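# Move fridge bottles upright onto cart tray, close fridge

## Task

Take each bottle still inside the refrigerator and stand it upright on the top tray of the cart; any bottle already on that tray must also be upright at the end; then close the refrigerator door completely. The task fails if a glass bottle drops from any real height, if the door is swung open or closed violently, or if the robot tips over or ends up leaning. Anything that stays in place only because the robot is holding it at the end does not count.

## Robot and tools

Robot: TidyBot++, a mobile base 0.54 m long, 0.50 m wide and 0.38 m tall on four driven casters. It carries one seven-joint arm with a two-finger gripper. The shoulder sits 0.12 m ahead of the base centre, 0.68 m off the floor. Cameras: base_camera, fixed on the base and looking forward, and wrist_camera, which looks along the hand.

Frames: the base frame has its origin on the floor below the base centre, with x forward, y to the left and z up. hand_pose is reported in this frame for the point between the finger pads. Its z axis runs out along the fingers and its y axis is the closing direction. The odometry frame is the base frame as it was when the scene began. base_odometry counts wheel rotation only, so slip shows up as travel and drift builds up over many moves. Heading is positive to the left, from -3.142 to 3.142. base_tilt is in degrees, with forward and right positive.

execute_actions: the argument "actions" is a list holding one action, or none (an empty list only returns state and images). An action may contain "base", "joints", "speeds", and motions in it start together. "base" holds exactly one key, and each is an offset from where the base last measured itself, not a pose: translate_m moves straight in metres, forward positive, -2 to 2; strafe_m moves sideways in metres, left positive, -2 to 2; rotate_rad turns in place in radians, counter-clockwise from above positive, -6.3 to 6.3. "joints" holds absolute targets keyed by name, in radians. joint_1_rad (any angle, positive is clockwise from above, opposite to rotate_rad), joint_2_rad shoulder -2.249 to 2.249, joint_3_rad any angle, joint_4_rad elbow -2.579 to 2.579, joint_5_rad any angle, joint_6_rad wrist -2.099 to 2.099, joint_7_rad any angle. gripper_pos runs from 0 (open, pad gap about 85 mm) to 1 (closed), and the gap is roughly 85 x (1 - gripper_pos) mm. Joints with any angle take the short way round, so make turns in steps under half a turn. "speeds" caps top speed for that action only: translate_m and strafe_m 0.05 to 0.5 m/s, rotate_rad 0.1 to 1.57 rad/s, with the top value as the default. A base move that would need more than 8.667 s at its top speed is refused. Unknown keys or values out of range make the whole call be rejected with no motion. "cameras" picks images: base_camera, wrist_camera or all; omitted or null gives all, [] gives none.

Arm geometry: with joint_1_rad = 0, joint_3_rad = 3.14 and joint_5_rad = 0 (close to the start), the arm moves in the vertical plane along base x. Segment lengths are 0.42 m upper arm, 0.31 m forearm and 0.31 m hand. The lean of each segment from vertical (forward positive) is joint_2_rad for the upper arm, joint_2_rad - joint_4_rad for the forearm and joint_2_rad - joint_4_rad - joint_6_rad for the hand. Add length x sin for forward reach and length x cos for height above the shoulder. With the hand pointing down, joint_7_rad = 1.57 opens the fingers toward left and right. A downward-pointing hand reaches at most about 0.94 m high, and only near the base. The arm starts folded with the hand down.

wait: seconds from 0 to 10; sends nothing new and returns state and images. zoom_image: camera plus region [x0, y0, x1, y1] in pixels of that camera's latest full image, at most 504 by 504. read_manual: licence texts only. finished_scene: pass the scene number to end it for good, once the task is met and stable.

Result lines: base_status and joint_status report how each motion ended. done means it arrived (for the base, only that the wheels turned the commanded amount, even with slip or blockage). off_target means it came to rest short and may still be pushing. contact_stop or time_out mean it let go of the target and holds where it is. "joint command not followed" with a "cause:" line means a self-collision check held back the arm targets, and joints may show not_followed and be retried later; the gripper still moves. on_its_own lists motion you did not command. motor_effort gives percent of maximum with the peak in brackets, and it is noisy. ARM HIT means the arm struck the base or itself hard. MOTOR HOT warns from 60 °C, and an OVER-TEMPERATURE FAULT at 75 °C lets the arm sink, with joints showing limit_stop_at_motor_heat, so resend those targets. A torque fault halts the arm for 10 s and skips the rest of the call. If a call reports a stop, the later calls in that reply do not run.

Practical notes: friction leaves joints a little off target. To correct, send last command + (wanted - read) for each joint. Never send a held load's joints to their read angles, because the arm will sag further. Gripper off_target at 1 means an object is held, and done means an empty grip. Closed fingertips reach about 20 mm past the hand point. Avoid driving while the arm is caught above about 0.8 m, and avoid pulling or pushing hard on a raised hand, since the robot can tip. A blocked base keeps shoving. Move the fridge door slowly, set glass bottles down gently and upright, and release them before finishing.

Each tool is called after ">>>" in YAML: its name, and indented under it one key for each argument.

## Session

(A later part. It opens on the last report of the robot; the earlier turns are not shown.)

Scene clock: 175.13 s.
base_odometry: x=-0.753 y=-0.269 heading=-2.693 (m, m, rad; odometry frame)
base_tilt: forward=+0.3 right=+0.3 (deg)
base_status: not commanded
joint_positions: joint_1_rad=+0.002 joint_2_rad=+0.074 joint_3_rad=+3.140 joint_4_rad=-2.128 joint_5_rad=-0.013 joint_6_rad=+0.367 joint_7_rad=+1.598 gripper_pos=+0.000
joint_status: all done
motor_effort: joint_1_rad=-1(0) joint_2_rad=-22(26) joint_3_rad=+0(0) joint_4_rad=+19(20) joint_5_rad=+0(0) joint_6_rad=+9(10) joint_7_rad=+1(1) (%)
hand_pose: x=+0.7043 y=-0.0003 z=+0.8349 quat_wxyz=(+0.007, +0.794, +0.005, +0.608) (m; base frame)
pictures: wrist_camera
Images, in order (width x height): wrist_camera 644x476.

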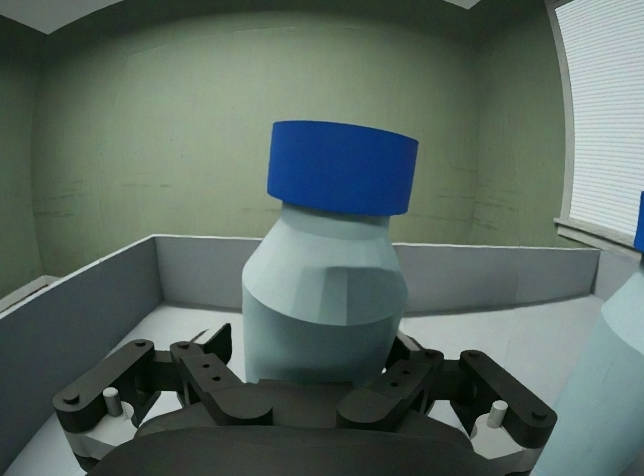

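>>> execute_actions:
  actions:
    - {"base":{"translate_m":-0.05},"speeds":{"translate_m":0.05},"joints":{"joint_4_rad":-1.98,"joint_6_rad":0.19}}
  cameras: ["wrist_camera"]

>>> execute_actions:
  actions:
    - {"base":{"translate_m":-0.3},"speeds":{"translate_m":0.2},"joints":{"joint_4_rad":-1.85,"joint_6_rad":0.02}}
  cameras: ["wrist_camera"]

Scene clock: 181.40 s.
base_odometry: x=-0.708 y=-0.248 heading=-2.693 (m, m, rad; odometry frame)
base_tilt: forward=+0.3 right=+0.3 (deg)
base_status: done
joint_positions: joint_1_rad=+0.002 joint_2_rad=+0.074 joint_3_rad=+3.140 joint_4_rad=-1.988 joint_5_rad=-0.013 joint_6_rad=+0.235 joint_7_rad=+1.598 gripper_pos=+0.000
joint_status: all done
motor_effort: joint_1_rad=+0(1) joint_2_rad=-24(26) joint_3_rad=+0(1) joint_4_rad=+20(21) joint_5_rad=+0(1) joint_6_rad=+9(10) joint_7_rad=+0(1) (%)
hand_pose: x=+0.7283 y=+0.0002 z=+0.8744 quat_wxyz=(+0.006, +0.792, +0.005, +0.611) (m; base frame)
pictures: wrist_camera
Images, in order (width x height): wrist_camera 644x476.

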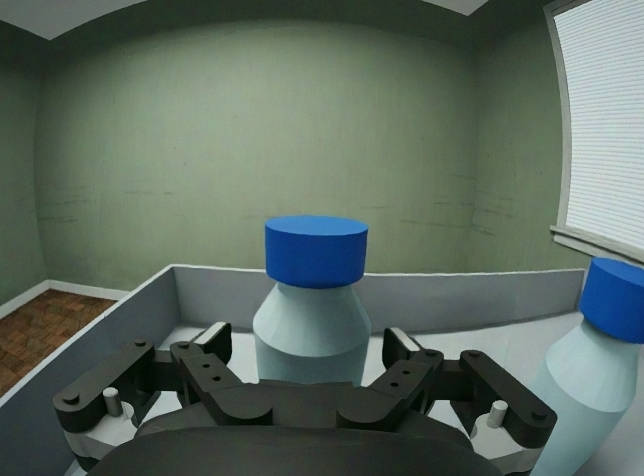

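Scene clock: 183.70 s.
base_odometry: x=-0.438 y=-0.117 heading=-2.693 (m, m, rad; odometry frame)
base_tilt: forward=+0.3 right=+0.3 (deg)
base_status: done
joint_positions: joint_1_rad=+0.002 joint_2_rad=+0.073 joint_3_rad=+3.140 joint_4_rad=-1.859 joint_5_rad=-0.013 joint_6_rad=+0.064 joint_7_rad=+1.598 gripper_pos=+0.000
joint_status: all done
motor_effort: joint_1_rad=+0(1) joint_2_rad=-25(28) joint_3_rad=+0(2) joint_4_rad=+21(20) joint_5_rad=-1(1) joint_6_rad=+9(10) joint_7_rad=+1(0) (%)
hand_pose: x=+0.7414 y=+0.0009 z=+0.8988 quat_wxyz=(+0.005, +0.804, +0.005, +0.594) (m; base frame)
pictures: wrist_camera
Images, in order (width x height): wrist_camera 644x476.

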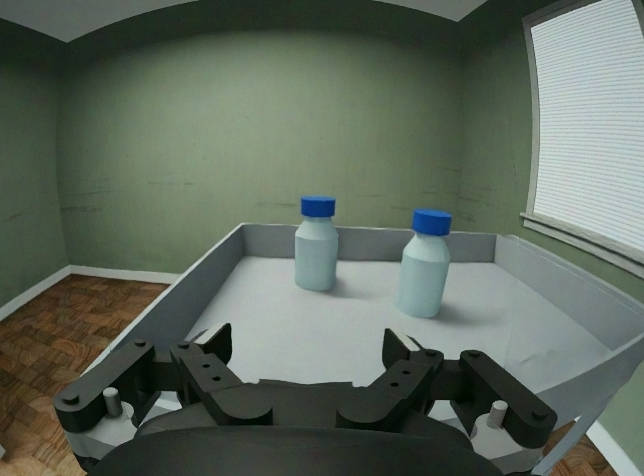

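>>> execute_actions:
  actions:
    - {"base":{"rotate_rad":1.573},"joints":{"joint_2_rad":0.34,"joint_4_rad":-1.36,"joint_6_rad":-0.13}}
  cameras: []

>>> execute_actions:
  actions:
    - {"base":{"strafe_m":-0.18}}
  cameras: []

>>> execute_actions:
  actions:
    - {"base":{"translate_m":0.7}}

Scene clock: 193.23 s.
base_odometry: x=-0.438 y=-0.117 heading=-1.121 (m, m, rad; odometry frame)
base_tilt: forward=+0.3 right=+0.3 (deg)
base_status: done
joint_positions: joint_1_rad=-0.005 joint_2_rad=+0.344 joint_3_rad=+3.133 joint_4_rad=-1.375 joint_5_rad=-0.013 joint_6_rad=-0.084 joint_7_rad=+1.598 gripper_pos=+0.000
joint_status: all done
motor_effort: joint_1_rad=-1(4) joint_2_rad=-36(40) joint_3_rad=-1(4) joint_4_rad=+22(22) joint_5_rad=+0(0) joint_6_rad=+9(9) joint_7_rad=+0(1) (%)
hand_pose: x=+0.8747 y=+0.0108 z=+0.9599 quat_wxyz=(-0.001, +0.784, +0.010, +0.621) (m; base frame)
pictures: none
No camera images: the call's "cameras" was empty. Leave "cameras" out to get every camera's image.

Scene clock: 194.83 s.
base_odometry: x=-0.600 y=-0.196 heading=-1.120 (m, m, rad; odometry frame)
base_tilt: forward=+0.3 right=+0.3 (deg)
base_status: done
joint_positions: joint_1_rad=+0.006 joint_2_rad=+0.344 joint_3_rad=+3.140 joint_4_rad=-1.375 joint_5_rad=-0.013 joint_6_rad=-0.084 joint_7_rad=+1.598 gripper_pos=+0.000
joint_status: not commanded
motor_effort: joint_1_rad=+0(4) joint_2_rad=-36(37) joint_3_rad=+0(3) joint_4_rad=+22(22) joint_5_rad=-1(0) joint_6_rad=+8(9) joint_7_rad=+1(1) (%)
hand_pose: x=+0.8748 y=-0.0016 z=+0.9598 quat_wxyz=(+0.005, +0.784, +0.004, +0.620) (m; base frame)
pictures: none
No camera images: the call's "cameras" was empty. Leave "cameras" out to get every camera's image.

Scene clock: 197.63 s.
base_odometry: x=-0.296 y=-0.826 heading=-1.121 (m, m, rad; odometry frame)
base_tilt: forward=+0.3 right=+0.3 (deg)
base_status: done
joint_positions: joint_1_rad=+0.005 joint_2_rad=+0.343 joint_3_rad=+3.140 joint_4_rad=-1.372 joint_5_rad=-0.013 joint_6_rad=-0.087 joint_7_rad=+1.598 gripper_pos=+0.000
joint_status: not commanded
motor_effort: joint_1_rad=+0(2) joint_2_rad=-36(39) joint_3_rad=+0(1) joint_4_rad=+22(23) joint_5_rad=-1(0) joint_6_rad=+9(9) joint_7_rad=+0(0) (%)
hand_pose: x=+0.8747 y=-0.0014 z=+0.9613 quat_wxyz=(+0.005, +0.784, +0.004, +0.621) (m; base frame)
pictures: base_camera, wrist_camera
Images, in order (width x height): base_camera 644x364, wrist_camera 644x476.

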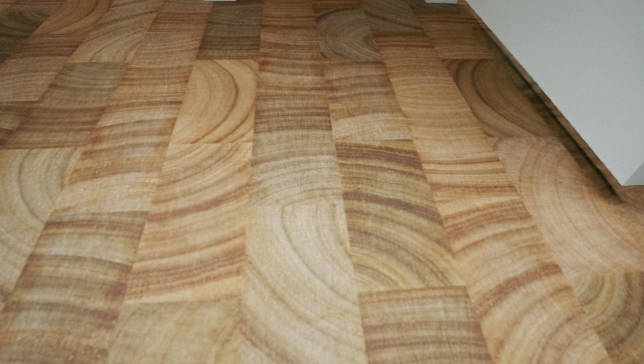

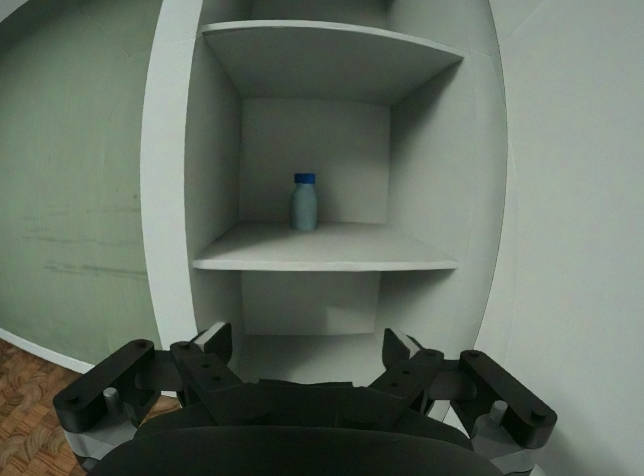

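>>> execute_actions:
  actions:
    - {"base":{"translate_m":0.4},"speeds":{"translate_m":0.25}}

Scene clock: 201.63 s.
base_odometry: x=-0.122 y=-1.187 heading=-1.121 (m, m, rad; odometry frame)
base_tilt: forward=+0.3 right=+0.3 (deg)
base_status: done
joint_positions: joint_1_rad=+0.005 joint_2_rad=+0.343 joint_3_rad=+3.140 joint_4_rad=-1.371 joint_5_rad=-0.013 joint_6_rad=-0.088 joint_7_rad=+1.598 gripper_pos=+0.000
joint_status: not commanded
motor_effort: joint_1_rad=+0(2) joint_2_rad=-36(40) joint_3_rad=+0(2) joint_4_rad=+21(22) joint_5_rad=-2(0) joint_6_rad=+9(9) joint_7_rad=+1(0) (%)
hand_pose: x=+0.8745 y=-0.0013 z=+0.9620 quat_wxyz=(+0.005, +0.784, +0.004, +0.621) (m; base frame)
pictures: base_camera, wrist_camera
Images, in order (width x height): base_camera 644x364, wrist_camera 644x476.

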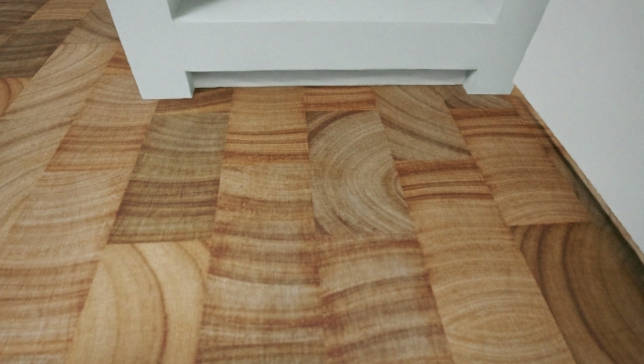

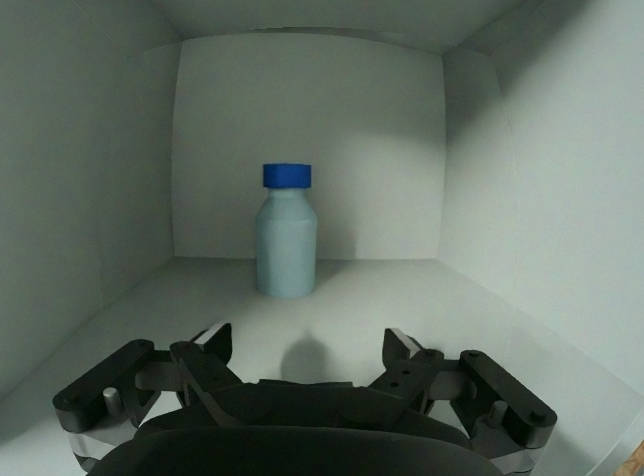

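>>> execute_actions:
  actions:
    - {"base":{"strafe_m":0.026}}
  cameras: []

>>> execute_actions:
  actions:
    - {"base":{"translate_m":0.12},"speeds":{"translate_m":0.1}}
  cameras: ["wrist_camera"]

Scene clock: 206.00 s.
base_odometry: x=-0.098 y=-1.176 heading=-1.121 (m, m, rad; odometry frame)
base_tilt: forward=+0.3 right=+0.3 (deg)
base_status: done
joint_positions: joint_1_rad=-0.003 joint_2_rad=+0.343 joint_3_rad=+3.139 joint_4_rad=-1.371 joint_5_rad=-0.013 joint_6_rad=-0.088 joint_7_rad=+1.598 gripper_pos=+0.000
joint_status: not commanded
motor_effort: joint_1_rad=-1(3) joint_2_rad=-36(38) joint_3_rad=-1(3) joint_4_rad=+22(22) joint_5_rad=-1(1) joint_6_rad=+9(10) joint_7_rad=+1(0) (%)
hand_pose: x=+0.8745 y=+0.0058 z=+0.9620 quat_wxyz=(+0.002, +0.784, +0.008, +0.621) (m; base frame)
pictures: none
No camera images: the call's "cameras" was empty. Leave "cameras" out to get every camera's image.

Scene clock: 207.77 s.
base_odometry: x=-0.046 y=-1.284 heading=-1.121 (m, m, rad; odometry frame)
base_tilt: forward=+0.4 right=+0.4 (deg)
base_status: done
joint_positions: joint_1_rad=-0.003 joint_2_rad=+0.342 joint_3_rad=+3.139 joint_4_rad=-1.371 joint_5_rad=-0.013 joint_6_rad=-0.089 joint_7_rad=+1.598 gripper_pos=+0.000
joint_status: not commanded
motor_effort: joint_1_rad=+0(0) joint_2_rad=-37(39) joint_3_rad=-1(1) joint_4_rad=+22(23) joint_5_rad=-1(1) joint_6_rad=+9(10) joint_7_rad=+1(1) (%)
hand_pose: x=+0.8743 y=+0.0058 z=+0.9629 quat_wxyz=(+0.002, +0.784, +0.008, +0.621) (m; base frame)
pictures: wrist_camera
Images, in order (width x height): wrist_camera 644x476.

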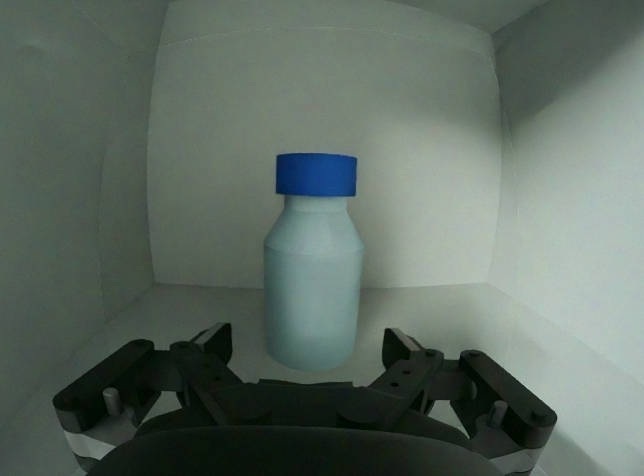

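>>> execute_actions:
  actions:
    - {"base":{"translate_m":0.052},"speeds":{"translate_m":0.05}}
  cameras: ["wrist_camera"]

>>> execute_actions:
  actions:
    - {"joints":{"gripper_pos":1}}
  cameras: []

>>> execute_actions:
  actions:
    - {"joints":{"joint_2_rad":0.2,"joint_4_rad":-1.36,"joint_6_rad":-0.16}}
  cameras: ["wrist_camera"]

Scene clock: 213.27 s.
base_odometry: x=-0.023 y=-1.330 heading=-1.120 (m, m, rad; odometry frame)
base_tilt: forward=+0.3 right=+0.4 (deg)
base_status: done
joint_positions: joint_1_rad=-0.003 joint_2_rad=+0.341 joint_3_rad=+3.139 joint_4_rad=-1.371 joint_5_rad=-0.013 joint_6_rad=-0.089 joint_7_rad=+1.598 gripper_pos=+0.000
joint_status: not commanded
motor_effort: joint_1_rad=+0(2) joint_2_rad=-36(40) joint_3_rad=-1(2) joint_4_rad=+22(22) joint_5_rad=-1(0) joint_6_rad=+9(9) joint_7_rad=+1(0) (%)
hand_pose: x=+0.8742 y=+0.0057 z=+0.9632 quat_wxyz=(+0.002, +0.783, +0.008, +0.621) (m; base frame)
pictures: wrist_camera
Images, in order (width x height): wrist_camera 644x476.

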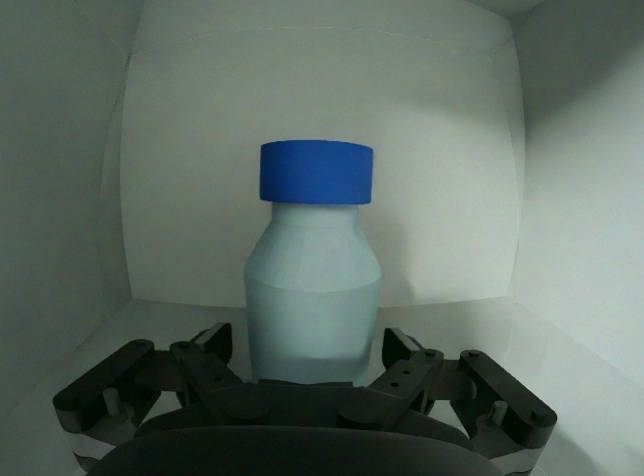

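Scene clock: 214.37 s.
base_odometry: x=-0.023 y=-1.330 heading=-1.120 (m, m, rad; odometry frame)
base_tilt: forward=+0.3 right=+0.3 (deg)
base_status: not commanded
joint_positions: joint_1_rad=-0.003 joint_2_rad=+0.341 joint_3_rad=+3.139 joint_4_rad=-1.370 joint_5_rad=-0.013 joint_6_rad=-0.089 joint_7_rad=+1.598 gripper_pos=+0.264
joint_status: gripper_pos off_target (ended at +0.264, target +1.000)
motor_effort: joint_1_rad=+0(3) joint_2_rad=-36(36) joint_3_rad=+0(2) joint_4_rad=+22(22) joint_5_rad=-1(0) joint_6_rad=+9(9) joint_7_rad=+0(0) (%)
hand_pose: x=+0.8741 y=+0.0053 z=+0.9637 quat_wxyz=(+0.002, +0.783, +0.008, +0.622) (m; base frame)
pictures: none
No camera images: the call's "cameras" was empty. Leave "cameras" out to get every camera's image.

Scene clock: 215.57 s.
base_odometry: x=-0.023 y=-1.330 heading=-1.120 (m, m, rad; odometry frame)
base_tilt: forward=+0.3 right=+0.4 (deg)
base_status: not commanded
joint_positions: joint_1_rad=-0.003 joint_2_rad=+0.237 joint_3_rad=+3.139 joint_4_rad=-1.383 joint_5_rad=-0.013 joint_6_rad=-0.144 joint_7_rad=+1.598 gripper_pos=+0.264
joint_status: all done
motor_effort: joint_1_rad=+0(0) joint_2_rad=-37(44) joint_3_rad=+0(1) joint_4_rad=+26(29) joint_5_rad=+0(1) joint_6_rad=+13(14) joint_7_rad=+1(1) (%)
hand_pose: x=+0.8373 y=+0.0055 z=+1.0154 quat_wxyz=(+0.002, +0.772, +0.008, +0.635) (m; base frame)
pictures: wrist_camera
Images, in order (width x height): wrist_camera 644x476.

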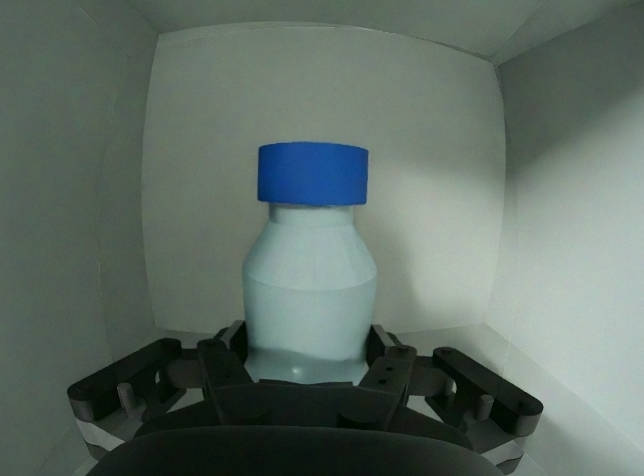

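>>> execute_actions:
  actions:
    - {"base":{"translate_m":-1.57},"speeds":{"translate_m":0.35}}
  cameras: []

>>> execute_actions:
  actions:
    - {"base":{"strafe_m":0.25},"joints":{"joint_2_rad":0.06,"joint_4_rad":-1.68,"joint_6_rad":0.0}}
  cameras: []

>>> execute_actions:
  actions:
    - {"base":{"rotate_rad":-1.573},"speeds":{"rotate_rad":0.8}}

Scene clock: 226.47 s.
base_odometry: x=-0.707 y=+0.083 heading=-1.120 (m, m, rad; odometry frame)
base_tilt: forward=+0.3 right=+0.3 (deg)
base_status: done
joint_positions: joint_1_rad=-0.001 joint_2_rad=+0.233 joint_3_rad=+3.139 joint_4_rad=-1.383 joint_5_rad=-0.013 joint_6_rad=-0.146 joint_7_rad=+1.598 gripper_pos=+0.264
joint_status: not commanded
motor_effort: joint_1_rad=+0(5) joint_2_rad=-37(43) joint_3_rad=-1(4) joint_4_rad=+26(28) joint_5_rad=+0(1) joint_6_rad=+13(14) joint_7_rad=+1(1) (%)
hand_pose: x=+0.8358 y=+0.0044 z=+1.0178 quat_wxyz=(+0.003, +0.771, +0.008, +0.636) (m; base frame)
pictures: none
No camera images: the call's "cameras" was empty. Leave "cameras" out to get every camera's image.

Scene clock: 228.27 s.
base_odometry: x=-0.482 y=+0.192 heading=-1.120 (m, m, rad; odometry frame)
base_tilt: forward=+0.3 right=+0.3 (deg)
base_status: done
joint_positions: joint_1_rad=-0.005 joint_2_rad=+0.107 joint_3_rad=+3.136 joint_4_rad=-1.692 joint_5_rad=-0.013 joint_6_rad=-0.072 joint_7_rad=+1.598 gripper_pos=+0.264
joint_status: joint_2_rad off_target (ended at +0.107, target +0.060); joint_6_rad off_target (ended at -0.072, target +0.000); the others done
motor_effort: joint_1_rad=-1(4) joint_2_rad=-32(39) joint_3_rad=+0(4) joint_4_rad=+26(27) joint_5_rad=+0(1) joint_6_rad=+13(14) joint_7_rad=+0(1) (%)
hand_pose: x=+0.7674 y=+0.0085 z=+0.9373 quat_wxyz=(+0.001, +0.805, +0.010, +0.594) (m; base frame)
pictures: none
No camera images: the call's "cameras" was empty. Leave "cameras" out to get every camera's image.

Scene clock: 231.23 s.
base_odometry: x=-0.482 y=+0.192 heading=-2.692 (m, m, rad; odometry frame)
base_tilt: forward=+0.3 right=+0.3 (deg)
base_status: done
joint_positions: joint_1_rad=+0.003 joint_2_rad=+0.107 joint_3_rad=+3.144 joint_4_rad=-1.692 joint_5_rad=-0.013 joint_6_rad=-0.071 joint_7_rad=+1.598 gripper_pos=+0.264
joint_status: not commanded
motor_effort: joint_1_rad=+0(3) joint_2_rad=-32(34) joint_3_rad=+0(4) joint_4_rad=+26(27) joint_5_rad=-1(1) joint_6_rad=+13(14) joint_7_rad=+1(1) (%)
hand_pose: x=+0.7675 y=-0.0016 z=+0.9374 quat_wxyz=(+0.006, +0.805, +0.004, +0.594) (m; base frame)
pictures: base_camera, wrist_camera
Images, in order (width x height): base_camera 644x364, wrist_camera 644x476.

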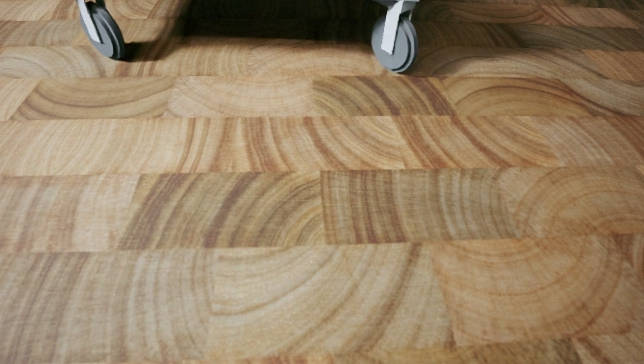

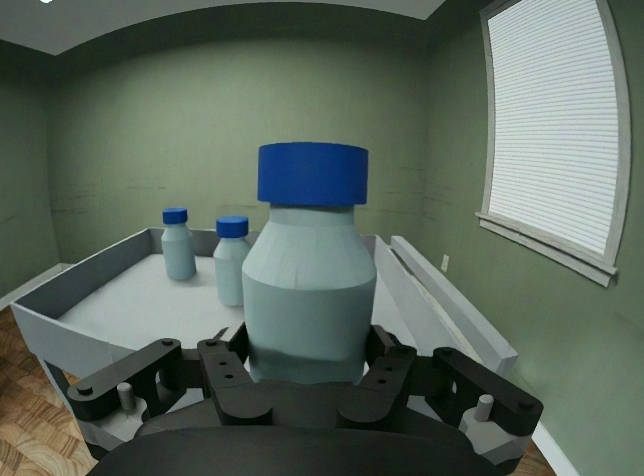

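>>> execute_actions:
  actions:
    - {"base":{"strafe_m":-0.02},"joints":{"joint_6_rad":0.06}}
  cameras: []

>>> execute_actions:
  actions:
    - {"base":{"translate_m":0.44},"speeds":{"translate_m":0.2}}

Scene clock: 237.80 s.
base_odometry: x=-0.490 y=+0.210 heading=-2.693 (m, m, rad; odometry frame)
base_tilt: forward=+0.3 right=+0.4 (deg)
base_status: done
joint_positions: joint_1_rad=+0.004 joint_2_rad=+0.104 joint_3_rad=+3.145 joint_4_rad=-1.695 joint_5_rad=-0.013 joint_6_rad=-0.005 joint_7_rad=+1.598 gripper_pos=+0.264
joint_status: joint_6_rad off_target (ended at -0.005, target +0.060)
motor_effort: joint_1_rad=+0(3) joint_2_rad=-32(35) joint_3_rad=+0(3) joint_4_rad=+26(27) joint_5_rad=-1(1) joint_6_rad=+13(13) joint_7_rad=+1(1) (%)
hand_pose: x=+0.7717 y=-0.0036 z=+0.9574 quat_wxyz=(+0.007, +0.784, +0.003, +0.620) (m; base frame)
pictures: none
No camera images: the call's "cameras" was empty. Leave "cameras" out to get every camera's image.

Scene clock: 240.80 s.
base_odometry: x=-0.887 y=+0.020 heading=-2.694 (m, m, rad; odometry frame)
base_tilt: forward=+0.2 right=+0.3 (deg)
base_status: done
joint_positions: joint_1_rad=+0.004 joint_2_rad=+0.097 joint_3_rad=+3.145 joint_4_rad=-1.695 joint_5_rad=-0.013 joint_6_rad=-0.005 joint_7_rad=+1.598 gripper_pos=+0.264
joint_status: not commanded
motor_effort: joint_1_rad=+0(1) joint_2_rad=-32(35) joint_3_rad=+0(1) joint_4_rad=+26(27) joint_5_rad=+0(1) joint_6_rad=+13(13) joint_7_rad=+1(1) (%)
hand_pose: x=+0.7698 y=-0.0036 z=+0.9615 quat_wxyz=(+0.007, +0.783, +0.003, +0.623) (m; base frame)
pictures: base_camera, wrist_camera
Images, in order (width x height): base_camera 644x364, wrist_camera 644x476.

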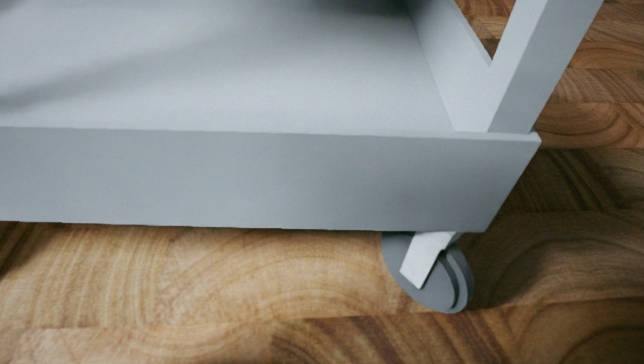

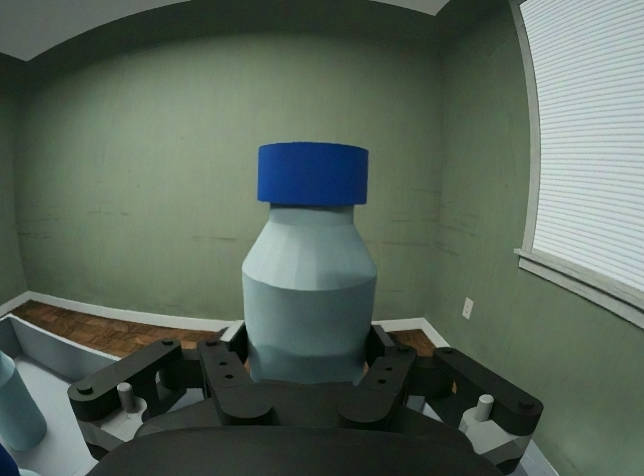

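>>> execute_actions:
  actions:
    - {"joints":{"joint_4_rad":-1.98,"joint_6_rad":0.33}}
  cameras: ["wrist_camera"]

Scene clock: 245.50 s.
base_odometry: x=-0.887 y=+0.020 heading=-2.694 (m, m, rad; odometry frame)
base_tilt: forward=+0.3 right=+0.3 (deg)
base_status: not commanded
joint_positions: joint_1_rad=+0.004 joint_2_rad=+0.097 joint_3_rad=+3.145 joint_4_rad=-1.994 joint_5_rad=-0.013 joint_6_rad=+0.258 joint_7_rad=+1.598 gripper_pos=+0.264
joint_status: joint_6_rad off_target (ended at +0.258, target +0.330); the others done
motor_effort: joint_1_rad=+0(0) joint_2_rad=-30(32) joint_3_rad=+0(0) joint_4_rad=+24(26) joint_5_rad=+0(0) joint_6_rad=+13(14) joint_7_rad=+1(1) (%)
hand_pose: x=+0.7333 y=-0.0044 z=+0.8637 quat_wxyz=(+0.008, +0.794, +0.002, +0.608) (m; base frame)
pictures: wrist_camera
Images, in order (width x height): wrist_camera 644x476.

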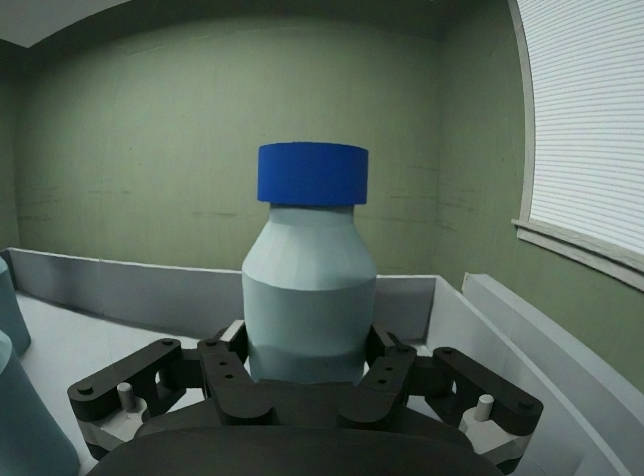

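>>> execute_actions:
  actions:
    - {"joints":{"joint_4_rad":-2.07,"joint_6_rad":0.43}}
  cameras: ["wrist_camera"]

Scene clock: 249.67 s.
base_odometry: x=-0.887 y=+0.020 heading=-2.694 (m, m, rad; odometry frame)
base_tilt: forward=+0.3 right=+0.3 (deg)
base_status: not commanded
joint_positions: joint_1_rad=+0.004 joint_2_rad=+0.097 joint_3_rad=+3.145 joint_4_rad=-2.085 joint_5_rad=-0.013 joint_6_rad=+0.356 joint_7_rad=+1.598 gripper_pos=+0.264
joint_status: joint_6_rad off_target (ended at +0.356, target +0.430); the others done
motor_effort: joint_1_rad=-1(0) joint_2_rad=-29(29) joint_3_rad=+0(0) joint_4_rad=+23(24) joint_5_rad=-1(0) joint_6_rad=+14(13) joint_7_rad=+0(1) (%)
hand_pose: x=+0.7184 y=-0.0046 z=+0.8416 quat_wxyz=(+0.009, +0.791, +0.002, +0.611) (m; base frame)
pictures: wrist_camera
Images, in order (width x height): wrist_camera 644x476.

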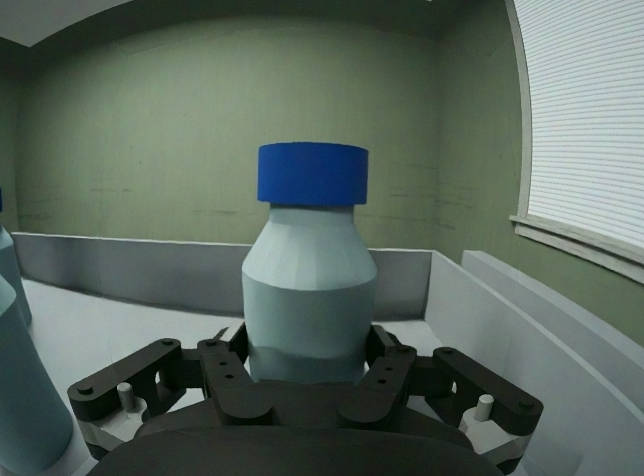

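>>> execute_actions:
  actions:
    - {"joints":{"joint_4_rad":-2.11,"joint_6_rad":0.44}}
  cameras: ["wrist_camera"]

Scene clock: 254.23 s.
base_odometry: x=-0.887 y=+0.020 heading=-2.694 (m, m, rad; odometry frame)
base_tilt: forward=+0.3 right=+0.3 (deg)
base_status: not commanded
joint_positions: joint_1_rad=+0.004 joint_2_rad=+0.094 joint_3_rad=+3.145 joint_4_rad=-2.109 joint_5_rad=-0.013 joint_6_rad=+0.380 joint_7_rad=+1.598 gripper_pos=+0.264
joint_status: joint_6_rad off_target (ended at +0.380, target +0.440); the others done
motor_effort: joint_1_rad=-1(0) joint_2_rad=-26(29) joint_3_rad=+0(0) joint_4_rad=+21(23) joint_5_rad=-1(1) joint_6_rad=+11(13) joint_7_rad=+1(1) (%)
hand_pose: x=+0.7134 y=-0.0047 z=+0.8373 quat_wxyz=(+0.009, +0.790, +0.002, +0.613) (m; base frame)
pictures: wrist_camera
Images, in order (width x height): wrist_camera 644x476.

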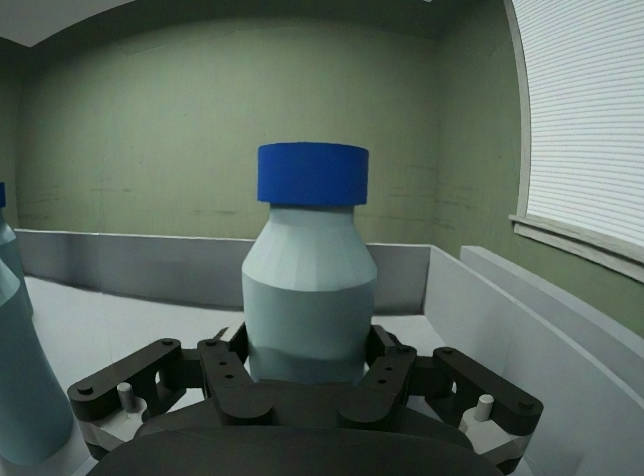

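Touching down. Release.

>>> execute_actions:
  actions:
    - {"joints":{"gripper_pos":0.05,"joint_2_rad":0.095}}
  cameras: ["wrist_camera"]

>>> execute_actions:
  actions:
    - {"base":{"translate_m":-0.05},"speeds":{"translate_m":0.05},"joints":{"joint_4_rad":-1.96,"joint_6_rad":0.2}}
  cameras: ["wrist_camera"]

Scene clock: 263.00 s.
base_odometry: x=-0.887 y=+0.020 heading=-2.694 (m, m, rad; odometry frame)
base_tilt: forward=+0.3 right=+0.4 (deg)
base_status: not commanded
joint_positions: joint_1_rad=+0.004 joint_2_rad=+0.096 joint_3_rad=+3.145 joint_4_rad=-2.110 joint_5_rad=-0.013 joint_6_rad=+0.394 joint_7_rad=+1.598 gripper_pos=+0.050
joint_status: all done
motor_effort: joint_1_rad=-1(0) joint_2_rad=-23(28) joint_3_rad=+0(1) joint_4_rad=+18(22) joint_5_rad=+0(1) joint_6_rad=+9(12) joint_7_rad=+1(0) (%)
hand_pose: x=+0.7147 y=-0.0048 z=+0.8403 quat_wxyz=(+0.009, +0.787, +0.002, +0.617) (m; base frame)
pictures: wrist_camera
Images, in order (width x height): wrist_camera 644x476.

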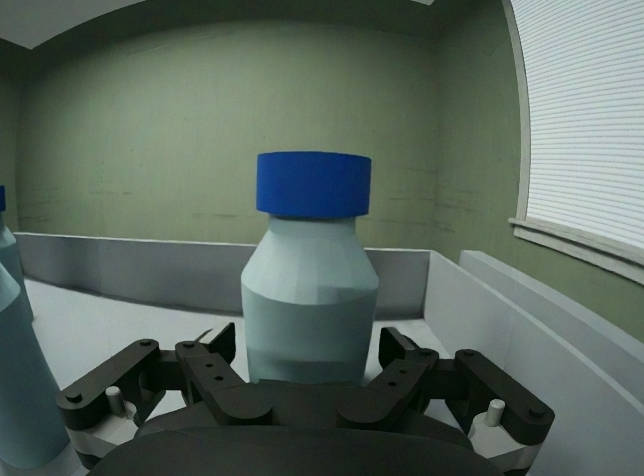

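Scene clock: 264.50 s.
base_odometry: x=-0.842 y=+0.042 heading=-2.693 (m, m, rad; odometry frame)
base_tilt: forward=+0.3 right=+0.4 (deg)
base_status: done
joint_positions: joint_1_rad=+0.004 joint_2_rad=+0.096 joint_3_rad=+3.145 joint_4_rad=-1.969 joint_5_rad=-0.013 joint_6_rad=+0.243 joint_7_rad=+1.598 gripper_pos=+0.050
joint_status: all done
motor_effort: joint_1_rad=+0(2) joint_2_rad=-25(27) joint_3_rad=+0(2) joint_4_rad=+20(20) joint_5_rad=+0(0) joint_6_rad=+9(10) joint_7_rad=+1(1) (%)
hand_pose: x=+0.7375 y=-0.0043 z=+0.8742 quat_wxyz=(+0.008, +0.790, +0.002, +0.613) (m; base frame)
pictures: wrist_camera
Images, in order (width x height): wrist_camera 644x476.

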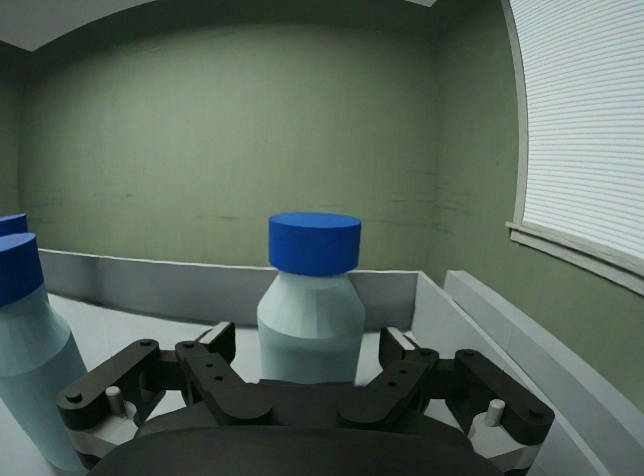

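>>> execute_actions:
  actions:
    - {"base":{"translate_m":-0.32},"speeds":{"translate_m":0.25},"joints":{"joint_4_rad":-1.8,"joint_6_rad":0.05}}
  cameras: ["wrist_camera"]

>>> execute_actions:
  actions:
    - {"base":{"rotate_rad":1.573},"joints":{"joint_2_rad":-0.34,"joint_4_rad":-2.5,"joint_6_rad":-0.3,"gripper_pos":1}}
  cameras: []

>>> execute_actions:
  actions:
    - {"base":{"translate_m":0.88}}
  cameras: []

>>> execute_actions:
  actions:
    - {"base":{"strafe_m":-0.45}}

Scene clock: 280.30 s.
base_odometry: x=-0.554 y=+0.180 heading=-2.693 (m, m, rad; odometry frame)
base_tilt: forward=+0.3 right=+0.3 (deg)
base_status: done
joint_positions: joint_1_rad=+0.004 joint_2_rad=+0.096 joint_3_rad=+3.145 joint_4_rad=-1.809 joint_5_rad=-0.013 joint_6_rad=+0.094 joint_7_rad=+1.598 gripper_pos=+0.050
joint_status: all done
motor_effort: joint_1_rad=+0(1) joint_2_rad=-26(29) joint_3_rad=+0(2) joint_4_rad=+21(21) joint_5_rad=-1(1) joint_6_rad=+9(11) joint_7_rad=+1(1) (%)
hand_pose: x=+0.7587 y=-0.0033 z=+0.9235 quat_wxyz=(+0.007, +0.787, +0.003, +0.617) (m; base frame)
pictures: wrist_camera
Images, in order (width x height): wrist_camera 644x476.

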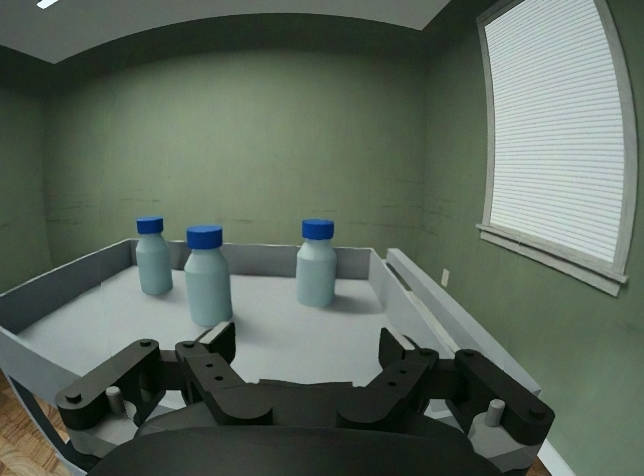

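Scene clock: 282.63 s.
base_odometry: x=-0.554 y=+0.180 heading=-1.121 (m, m, rad; odometry frame)
base_tilt: forward=+0.3 right=+0.4 (deg)
base_status: done
joint_positions: joint_1_rad=+0.001 joint_2_rad=-0.322 joint_3_rad=+3.139 joint_4_rad=-2.489 joint_5_rad=-0.013 joint_6_rad=-0.257 joint_7_rad=+1.598 gripper_pos=+0.999
joint_status: all done
motor_effort: joint_1_rad=+0(4) joint_2_rad=-7(27) joint_3_rad=+0(3) joint_4_rad=+17(21) joint_5_rad=-1(1) joint_6_rad=+6(11) joint_7_rad=+1(1) (%)
hand_pose: x=+0.4505 y=+0.0029 z=+0.6698 quat_wxyz=(+0.001, +0.936, +0.008, +0.351) (m; base frame)
pictures: none
No camera images: the call's "cameras" was empty. Leave "cameras" out to get every camera's image.

Scene clock: 285.77 s.
base_odometry: x=-0.169 y=-0.611 heading=-1.120 (m, m, rad; odometry frame)
base_tilt: forward=+0.3 right=+0.3 (deg)
base_status: done
joint_positions: joint_1_rad=+0.001 joint_2_rad=-0.326 joint_3_rad=+3.139 joint_4_rad=-2.490 joint_5_rad=-0.013 joint_6_rad=-0.258 joint_7_rad=+1.598 gripper_pos=+0.999
joint_status: not commanded
motor_effort: joint_1_rad=+0(1) joint_2_rad=-6(9) joint_3_rad=+0(0) joint_4_rad=+18(19) joint_5_rad=-1(2) joint_6_rad=+6(7) joint_7_rad=+1(1) (%)
hand_pose: x=+0.4501 y=+0.0029 z=+0.6707 quat_wxyz=(+0.001, +0.936, +0.008, +0.352) (m; base frame)
pictures: none
No camera images: the call's "cameras" was empty. Leave "cameras" out to get every camera's image.

Scene clock: 288.03 s.
base_odometry: x=-0.574 y=-0.808 heading=-1.119 (m, m, rad; odometry frame)
base_tilt: forward=+0.3 right=+0.3 (deg)
base_status: done
joint_positions: joint_1_rad=+0.001 joint_2_rad=-0.326 joint_3_rad=+3.139 joint_4_rad=-2.490 joint_5_rad=-0.013 joint_6_rad=-0.258 joint_7_rad=+1.598 gripper_pos=+0.999
joint_status: not commanded
motor_effort: joint_1_rad=+0(0) joint_2_rad=-6(7) joint_3_rad=+0(2) joint_4_rad=+17(18) joint_5_rad=+0(1) joint_6_rad=+6(7) joint_7_rad=+1(1) (%)
hand_pose: x=+0.4501 y=+0.0028 z=+0.6707 quat_wxyz=(+0.001, +0.936, +0.008, +0.352) (m; base frame)
pictures: base_camera, wrist_camera
Images, in order (width x height): base_camera 644x364, wrist_camera 644x476.

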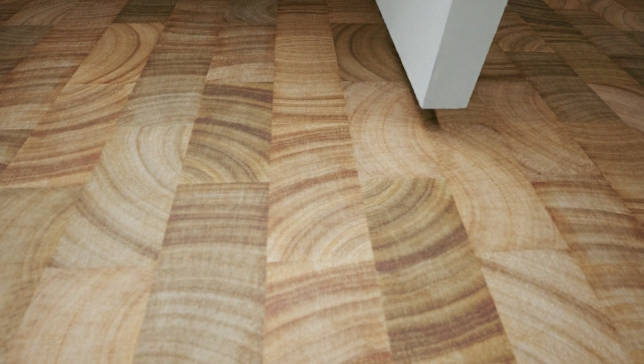

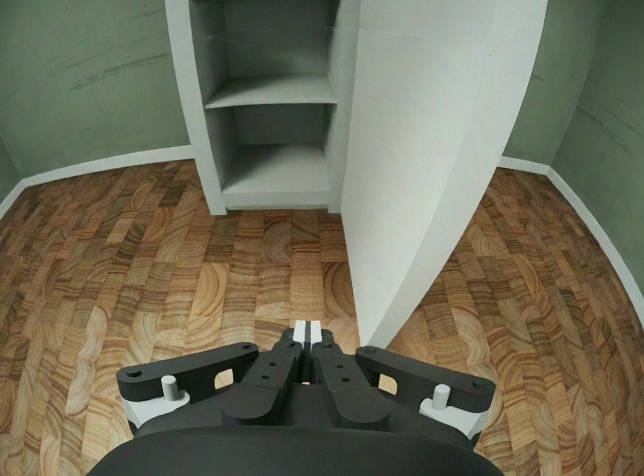

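>>> execute_actions:
  actions:
    - {"base":{"translate_m":0.06}}
  cameras: []

>>> execute_actions:
  actions:
    - {"base":{"strafe_m":-0.33},"speeds":{"strafe_m":0.25}}
  cameras: []

>>> execute_actions:
  actions:
    - {"joints":{"joint_2_rad":0.3,"joint_4_rad":-2.27,"joint_6_rad":1.0}}

Scene clock: 294.70 s.
base_odometry: x=-0.548 y=-0.862 heading=-1.120 (m, m, rad; odometry frame)
base_tilt: forward=+0.3 right=+0.3 (deg)
base_status: done
joint_positions: joint_1_rad=+0.001 joint_2_rad=-0.328 joint_3_rad=+3.139 joint_4_rad=-2.491 joint_5_rad=-0.013 joint_6_rad=-0.258 joint_7_rad=+1.598 gripper_pos=+0.999
joint_status: not commanded
motor_effort: joint_1_rad=+0(0) joint_2_rad=-6(9) joint_3_rad=+0(0) joint_4_rad=+17(18) joint_5_rad=-1(1) joint_6_rad=+7(7) joint_7_rad=+0(1) (%)
hand_pose: x=+0.4499 y=+0.0028 z=+0.6711 quat_wxyz=(+0.001, +0.936, +0.008, +0.353) (m; base frame)
pictures: none
No camera images: the call's "cameras" was empty. Leave "cameras" out to get every camera's image.

Scene clock: 296.90 s.
base_odometry: x=-0.845 y=-1.006 heading=-1.119 (m, m, rad; odometry frame)
base_tilt: forward=+0.3 right=+0.4 (deg)
base_status: done
joint_positions: joint_1_rad=+0.001 joint_2_rad=-0.328 joint_3_rad=+3.139 joint_4_rad=-2.491 joint_5_rad=-0.013 joint_6_rad=-0.258 joint_7_rad=+1.598 gripper_pos=+0.999
joint_status: not commanded
motor_effort: joint_1_rad=+0(0) joint_2_rad=-6(7) joint_3_rad=+0(2) joint_4_rad=+17(18) joint_5_rad=+0(0) joint_6_rad=+7(7) joint_7_rad=+0(1) (%)
hand_pose: x=+0.4499 y=+0.0028 z=+0.6711 quat_wxyz=(+0.001, +0.936, +0.008, +0.353) (m; base frame)
pictures: none
No camera images: the call's "cameras" was empty. Leave "cameras" out to get every camera's image.

Scene clock: 298.87 s.
base_odometry: x=-0.845 y=-1.006 heading=-1.119 (m, m, rad; odometry frame)
base_tilt: forward=+0.3 right=+0.4 (deg)
base_status: not commanded
joint_positions: joint_1_rad=+0.001 joint_2_rad=+0.286 joint_3_rad=+3.139 joint_4_rad=-2.284 joint_5_rad=-0.013 joint_6_rad=+0.958 joint_7_rad=+1.598 gripper_pos=+0.999
joint_status: all done
motor_effort: joint_1_rad=+0(0) joint_2_rad=-27(28) joint_3_rad=+0(0) joint_4_rad=+14(19) joint_5_rad=-1(0) joint_6_rad=+10(10) joint_7_rad=+1(1) (%)
hand_pose: x=+0.7187 y=-0.0012 z=+0.8082 quat_wxyz=(+0.010, +0.722, +0.004, +0.692) (m; base frame)
pictures: base_camera, wrist_camera
Images, in order (width x height): base_camera 644x364, wrist_camera 644x476.

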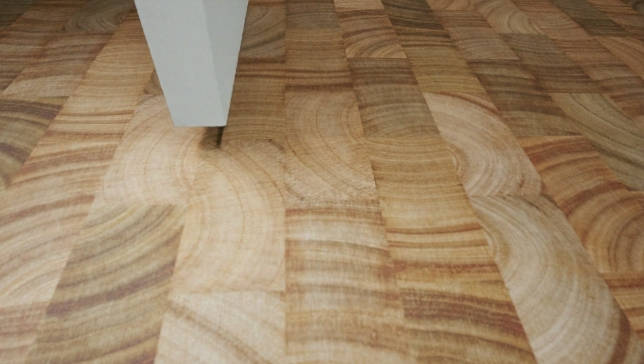

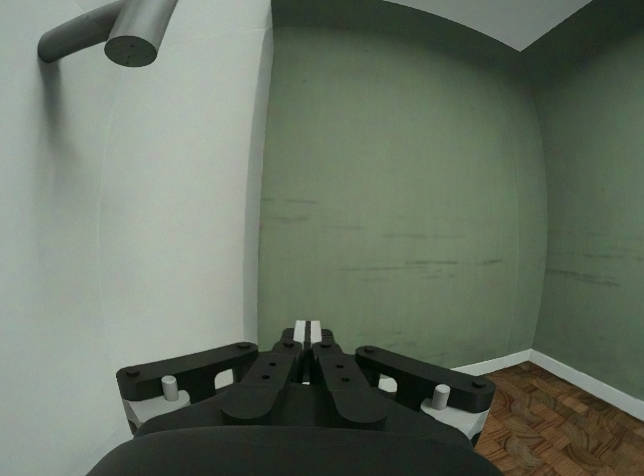

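>>> execute_actions:
  actions:
    - {"base":{"strafe_m":0.3},"speeds":{"strafe_m":0.06}}

Scene clock: 308.03 s.
base_odometry: x=-0.575 y=-0.875 heading=-1.119 (m, m, rad; odometry frame)
base_tilt: forward=+0.2 right=+0.3 (deg)
base_status: done
joint_positions: joint_1_rad=+0.003 joint_2_rad=+0.286 joint_3_rad=+3.142 joint_4_rad=-2.284 joint_5_rad=-0.020 joint_6_rad=+0.958 joint_7_rad=+1.598 gripper_pos=+0.999
joint_status: not commanded
motor_effort: joint_1_rad=+0(5) joint_2_rad=-27(29) joint_3_rad=+0(4) joint_4_rad=+15(15) joint_5_rad=-1(2) joint_6_rad=+9(10) joint_7_rad=+1(1) (%)
hand_pose: x=+0.7187 y=-0.0058 z=+0.8082 quat_wxyz=(+0.013, +0.722, -0.001, +0.692) (m; base frame)
pictures: base_camera, wrist_camera
Images, in order (width x height): base_camera 644x364, wrist_camera 644x476.

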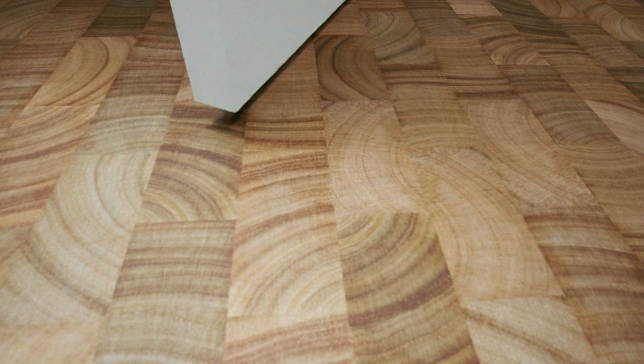

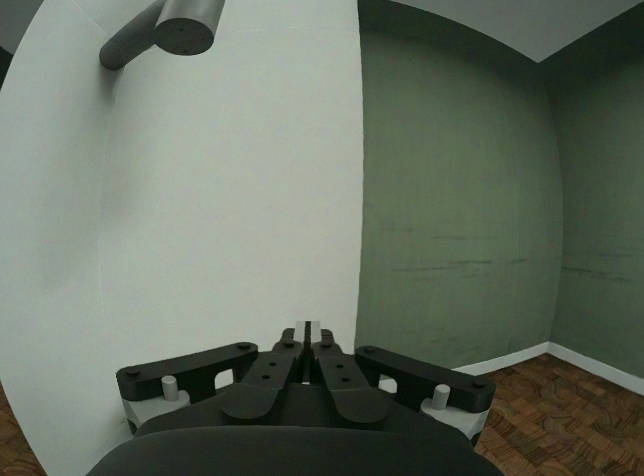

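>>> execute_actions:
  actions:
    - {"base":{"strafe_m":0.13},"speeds":{"strafe_m":0.06}}
  cameras: ["base_camera"]

>>> execute_actions:
  actions:
    - {"base":{"translate_m":0.15},"speeds":{"translate_m":0.05}}

Scene clock: 315.20 s.
base_odometry: x=-0.458 y=-0.819 heading=-1.119 (m, m, rad; odometry frame)
base_tilt: forward=+0.3 right=+0.3 (deg)
base_status: done
joint_positions: joint_1_rad=+0.001 joint_2_rad=+0.286 joint_3_rad=+3.142 joint_4_rad=-2.284 joint_5_rad=-0.020 joint_6_rad=+0.958 joint_7_rad=+1.598 gripper_pos=+0.999
joint_status: not commanded
motor_effort: joint_1_rad=+0(2) joint_2_rad=-27(28) joint_3_rad=+0(2) joint_4_rad=+14(15) joint_5_rad=-1(0) joint_6_rad=+10(10) joint_7_rad=+0(1) (%)
hand_pose: x=+0.7187 y=-0.0049 z=+0.8082 quat_wxyz=(+0.012, +0.722, -0.001, +0.692) (m; base frame)
pictures: base_camera
Images, in order (width x height): base_camera 644x364.

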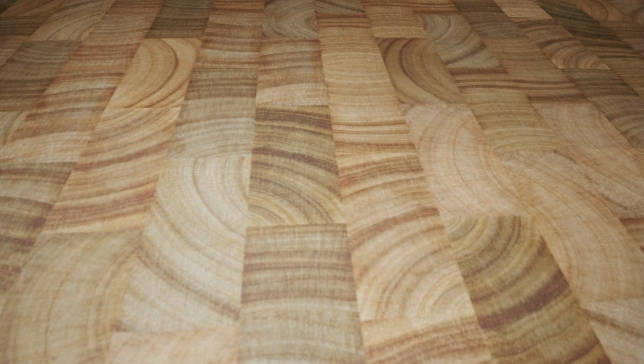

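Scene clock: 318.70 s.
base_odometry: x=-0.392 y=-0.954 heading=-1.119 (m, m, rad; odometry frame)
base_tilt: forward=+0.3 right=+0.3 (deg)
base_status: done
joint_positions: joint_1_rad=+0.001 joint_2_rad=+0.287 joint_3_rad=+3.142 joint_4_rad=-2.282 joint_5_rad=-0.020 joint_6_rad=+0.959 joint_7_rad=+1.598 gripper_pos=+0.999
joint_status: not commanded
motor_effort: joint_1_rad=+0(1) joint_2_rad=-27(29) joint_3_rad=+0(1) joint_4_rad=+14(16) joint_5_rad=-1(1) joint_6_rad=+9(10) joint_7_rad=+1(1) (%)
hand_pose: x=+0.7194 y=-0.0049 z=+0.8087 quat_wxyz=(+0.012, +0.721, -0.001, +0.693) (m; base frame)
pictures: base_camera, wrist_camera
Images, in order (width x height): base_camera 644x364, wrist_camera 644x476.

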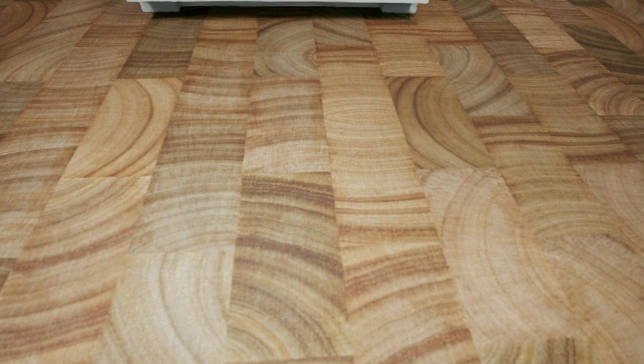

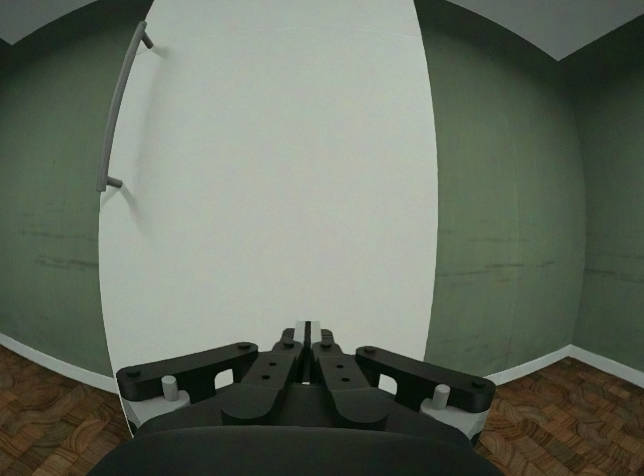

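>>> execute_actions:
  actions:
    - {"base":{"strafe_m":0.15}}
  cameras: []

>>> execute_actions:
  actions:
    - {"base":{"translate_m":0.2},"speeds":{"translate_m":0.07}}

Scene clock: 324.23 s.
base_odometry: x=-0.257 y=-0.888 heading=-1.119 (m, m, rad; odometry frame)
base_tilt: forward=+0.3 right=+0.3 (deg)
base_status: done
joint_positions: joint_1_rad=-0.004 joint_2_rad=+0.287 joint_3_rad=+3.141 joint_4_rad=-2.282 joint_5_rad=-0.020 joint_6_rad=+0.959 joint_7_rad=+1.598 gripper_pos=+0.999
joint_status: not commanded
motor_effort: joint_1_rad=-1(3) joint_2_rad=-27(27) joint_3_rad=-1(3) joint_4_rad=+14(15) joint_5_rad=+0(1) joint_6_rad=+9(10) joint_7_rad=+1(1) (%)
hand_pose: x=+0.7195 y=-0.0010 z=+0.8089 quat_wxyz=(+0.010, +0.721, +0.002, +0.693) (m; base frame)
pictures: none
No camera images: the call's "cameras" was empty. Leave "cameras" out to get every camera's image.

Scene clock: 327.60 s.
base_odometry: x=-0.170 y=-1.068 heading=-1.119 (m, m, rad; odometry frame)
base_tilt: forward=+0.3 right=+0.3 (deg)
base_status: done
joint_positions: joint_1_rad=-0.004 joint_2_rad=+0.288 joint_3_rad=+3.141 joint_4_rad=-2.281 joint_5_rad=-0.020 joint_6_rad=+0.960 joint_7_rad=+1.598 gripper_pos=+0.999
joint_status: not commanded
motor_effort: joint_1_rad=+0(1) joint_2_rad=-27(30) joint_3_rad=-1(1) joint_4_rad=+14(16) joint_5_rad=+0(0) joint_6_rad=+10(11) joint_7_rad=+1(0) (%)
hand_pose: x=+0.7200 y=-0.0010 z=+0.8091 quat_wxyz=(+0.010, +0.721, +0.002, +0.693) (m; base frame)
pictures: base_camera, wrist_camera
Images, in order (width x height): base_camera 644x364, wrist_camera 644x476.

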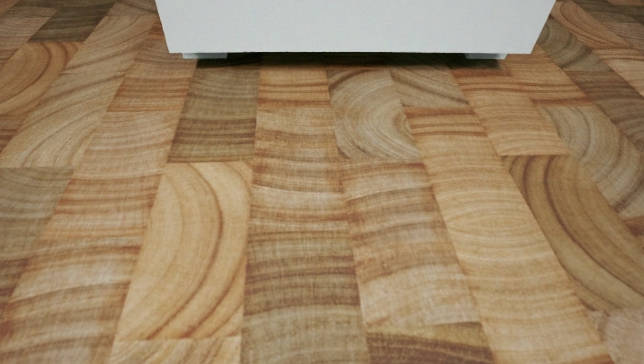

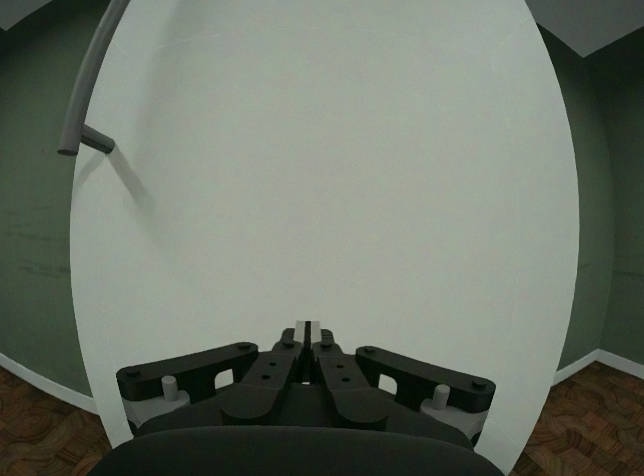

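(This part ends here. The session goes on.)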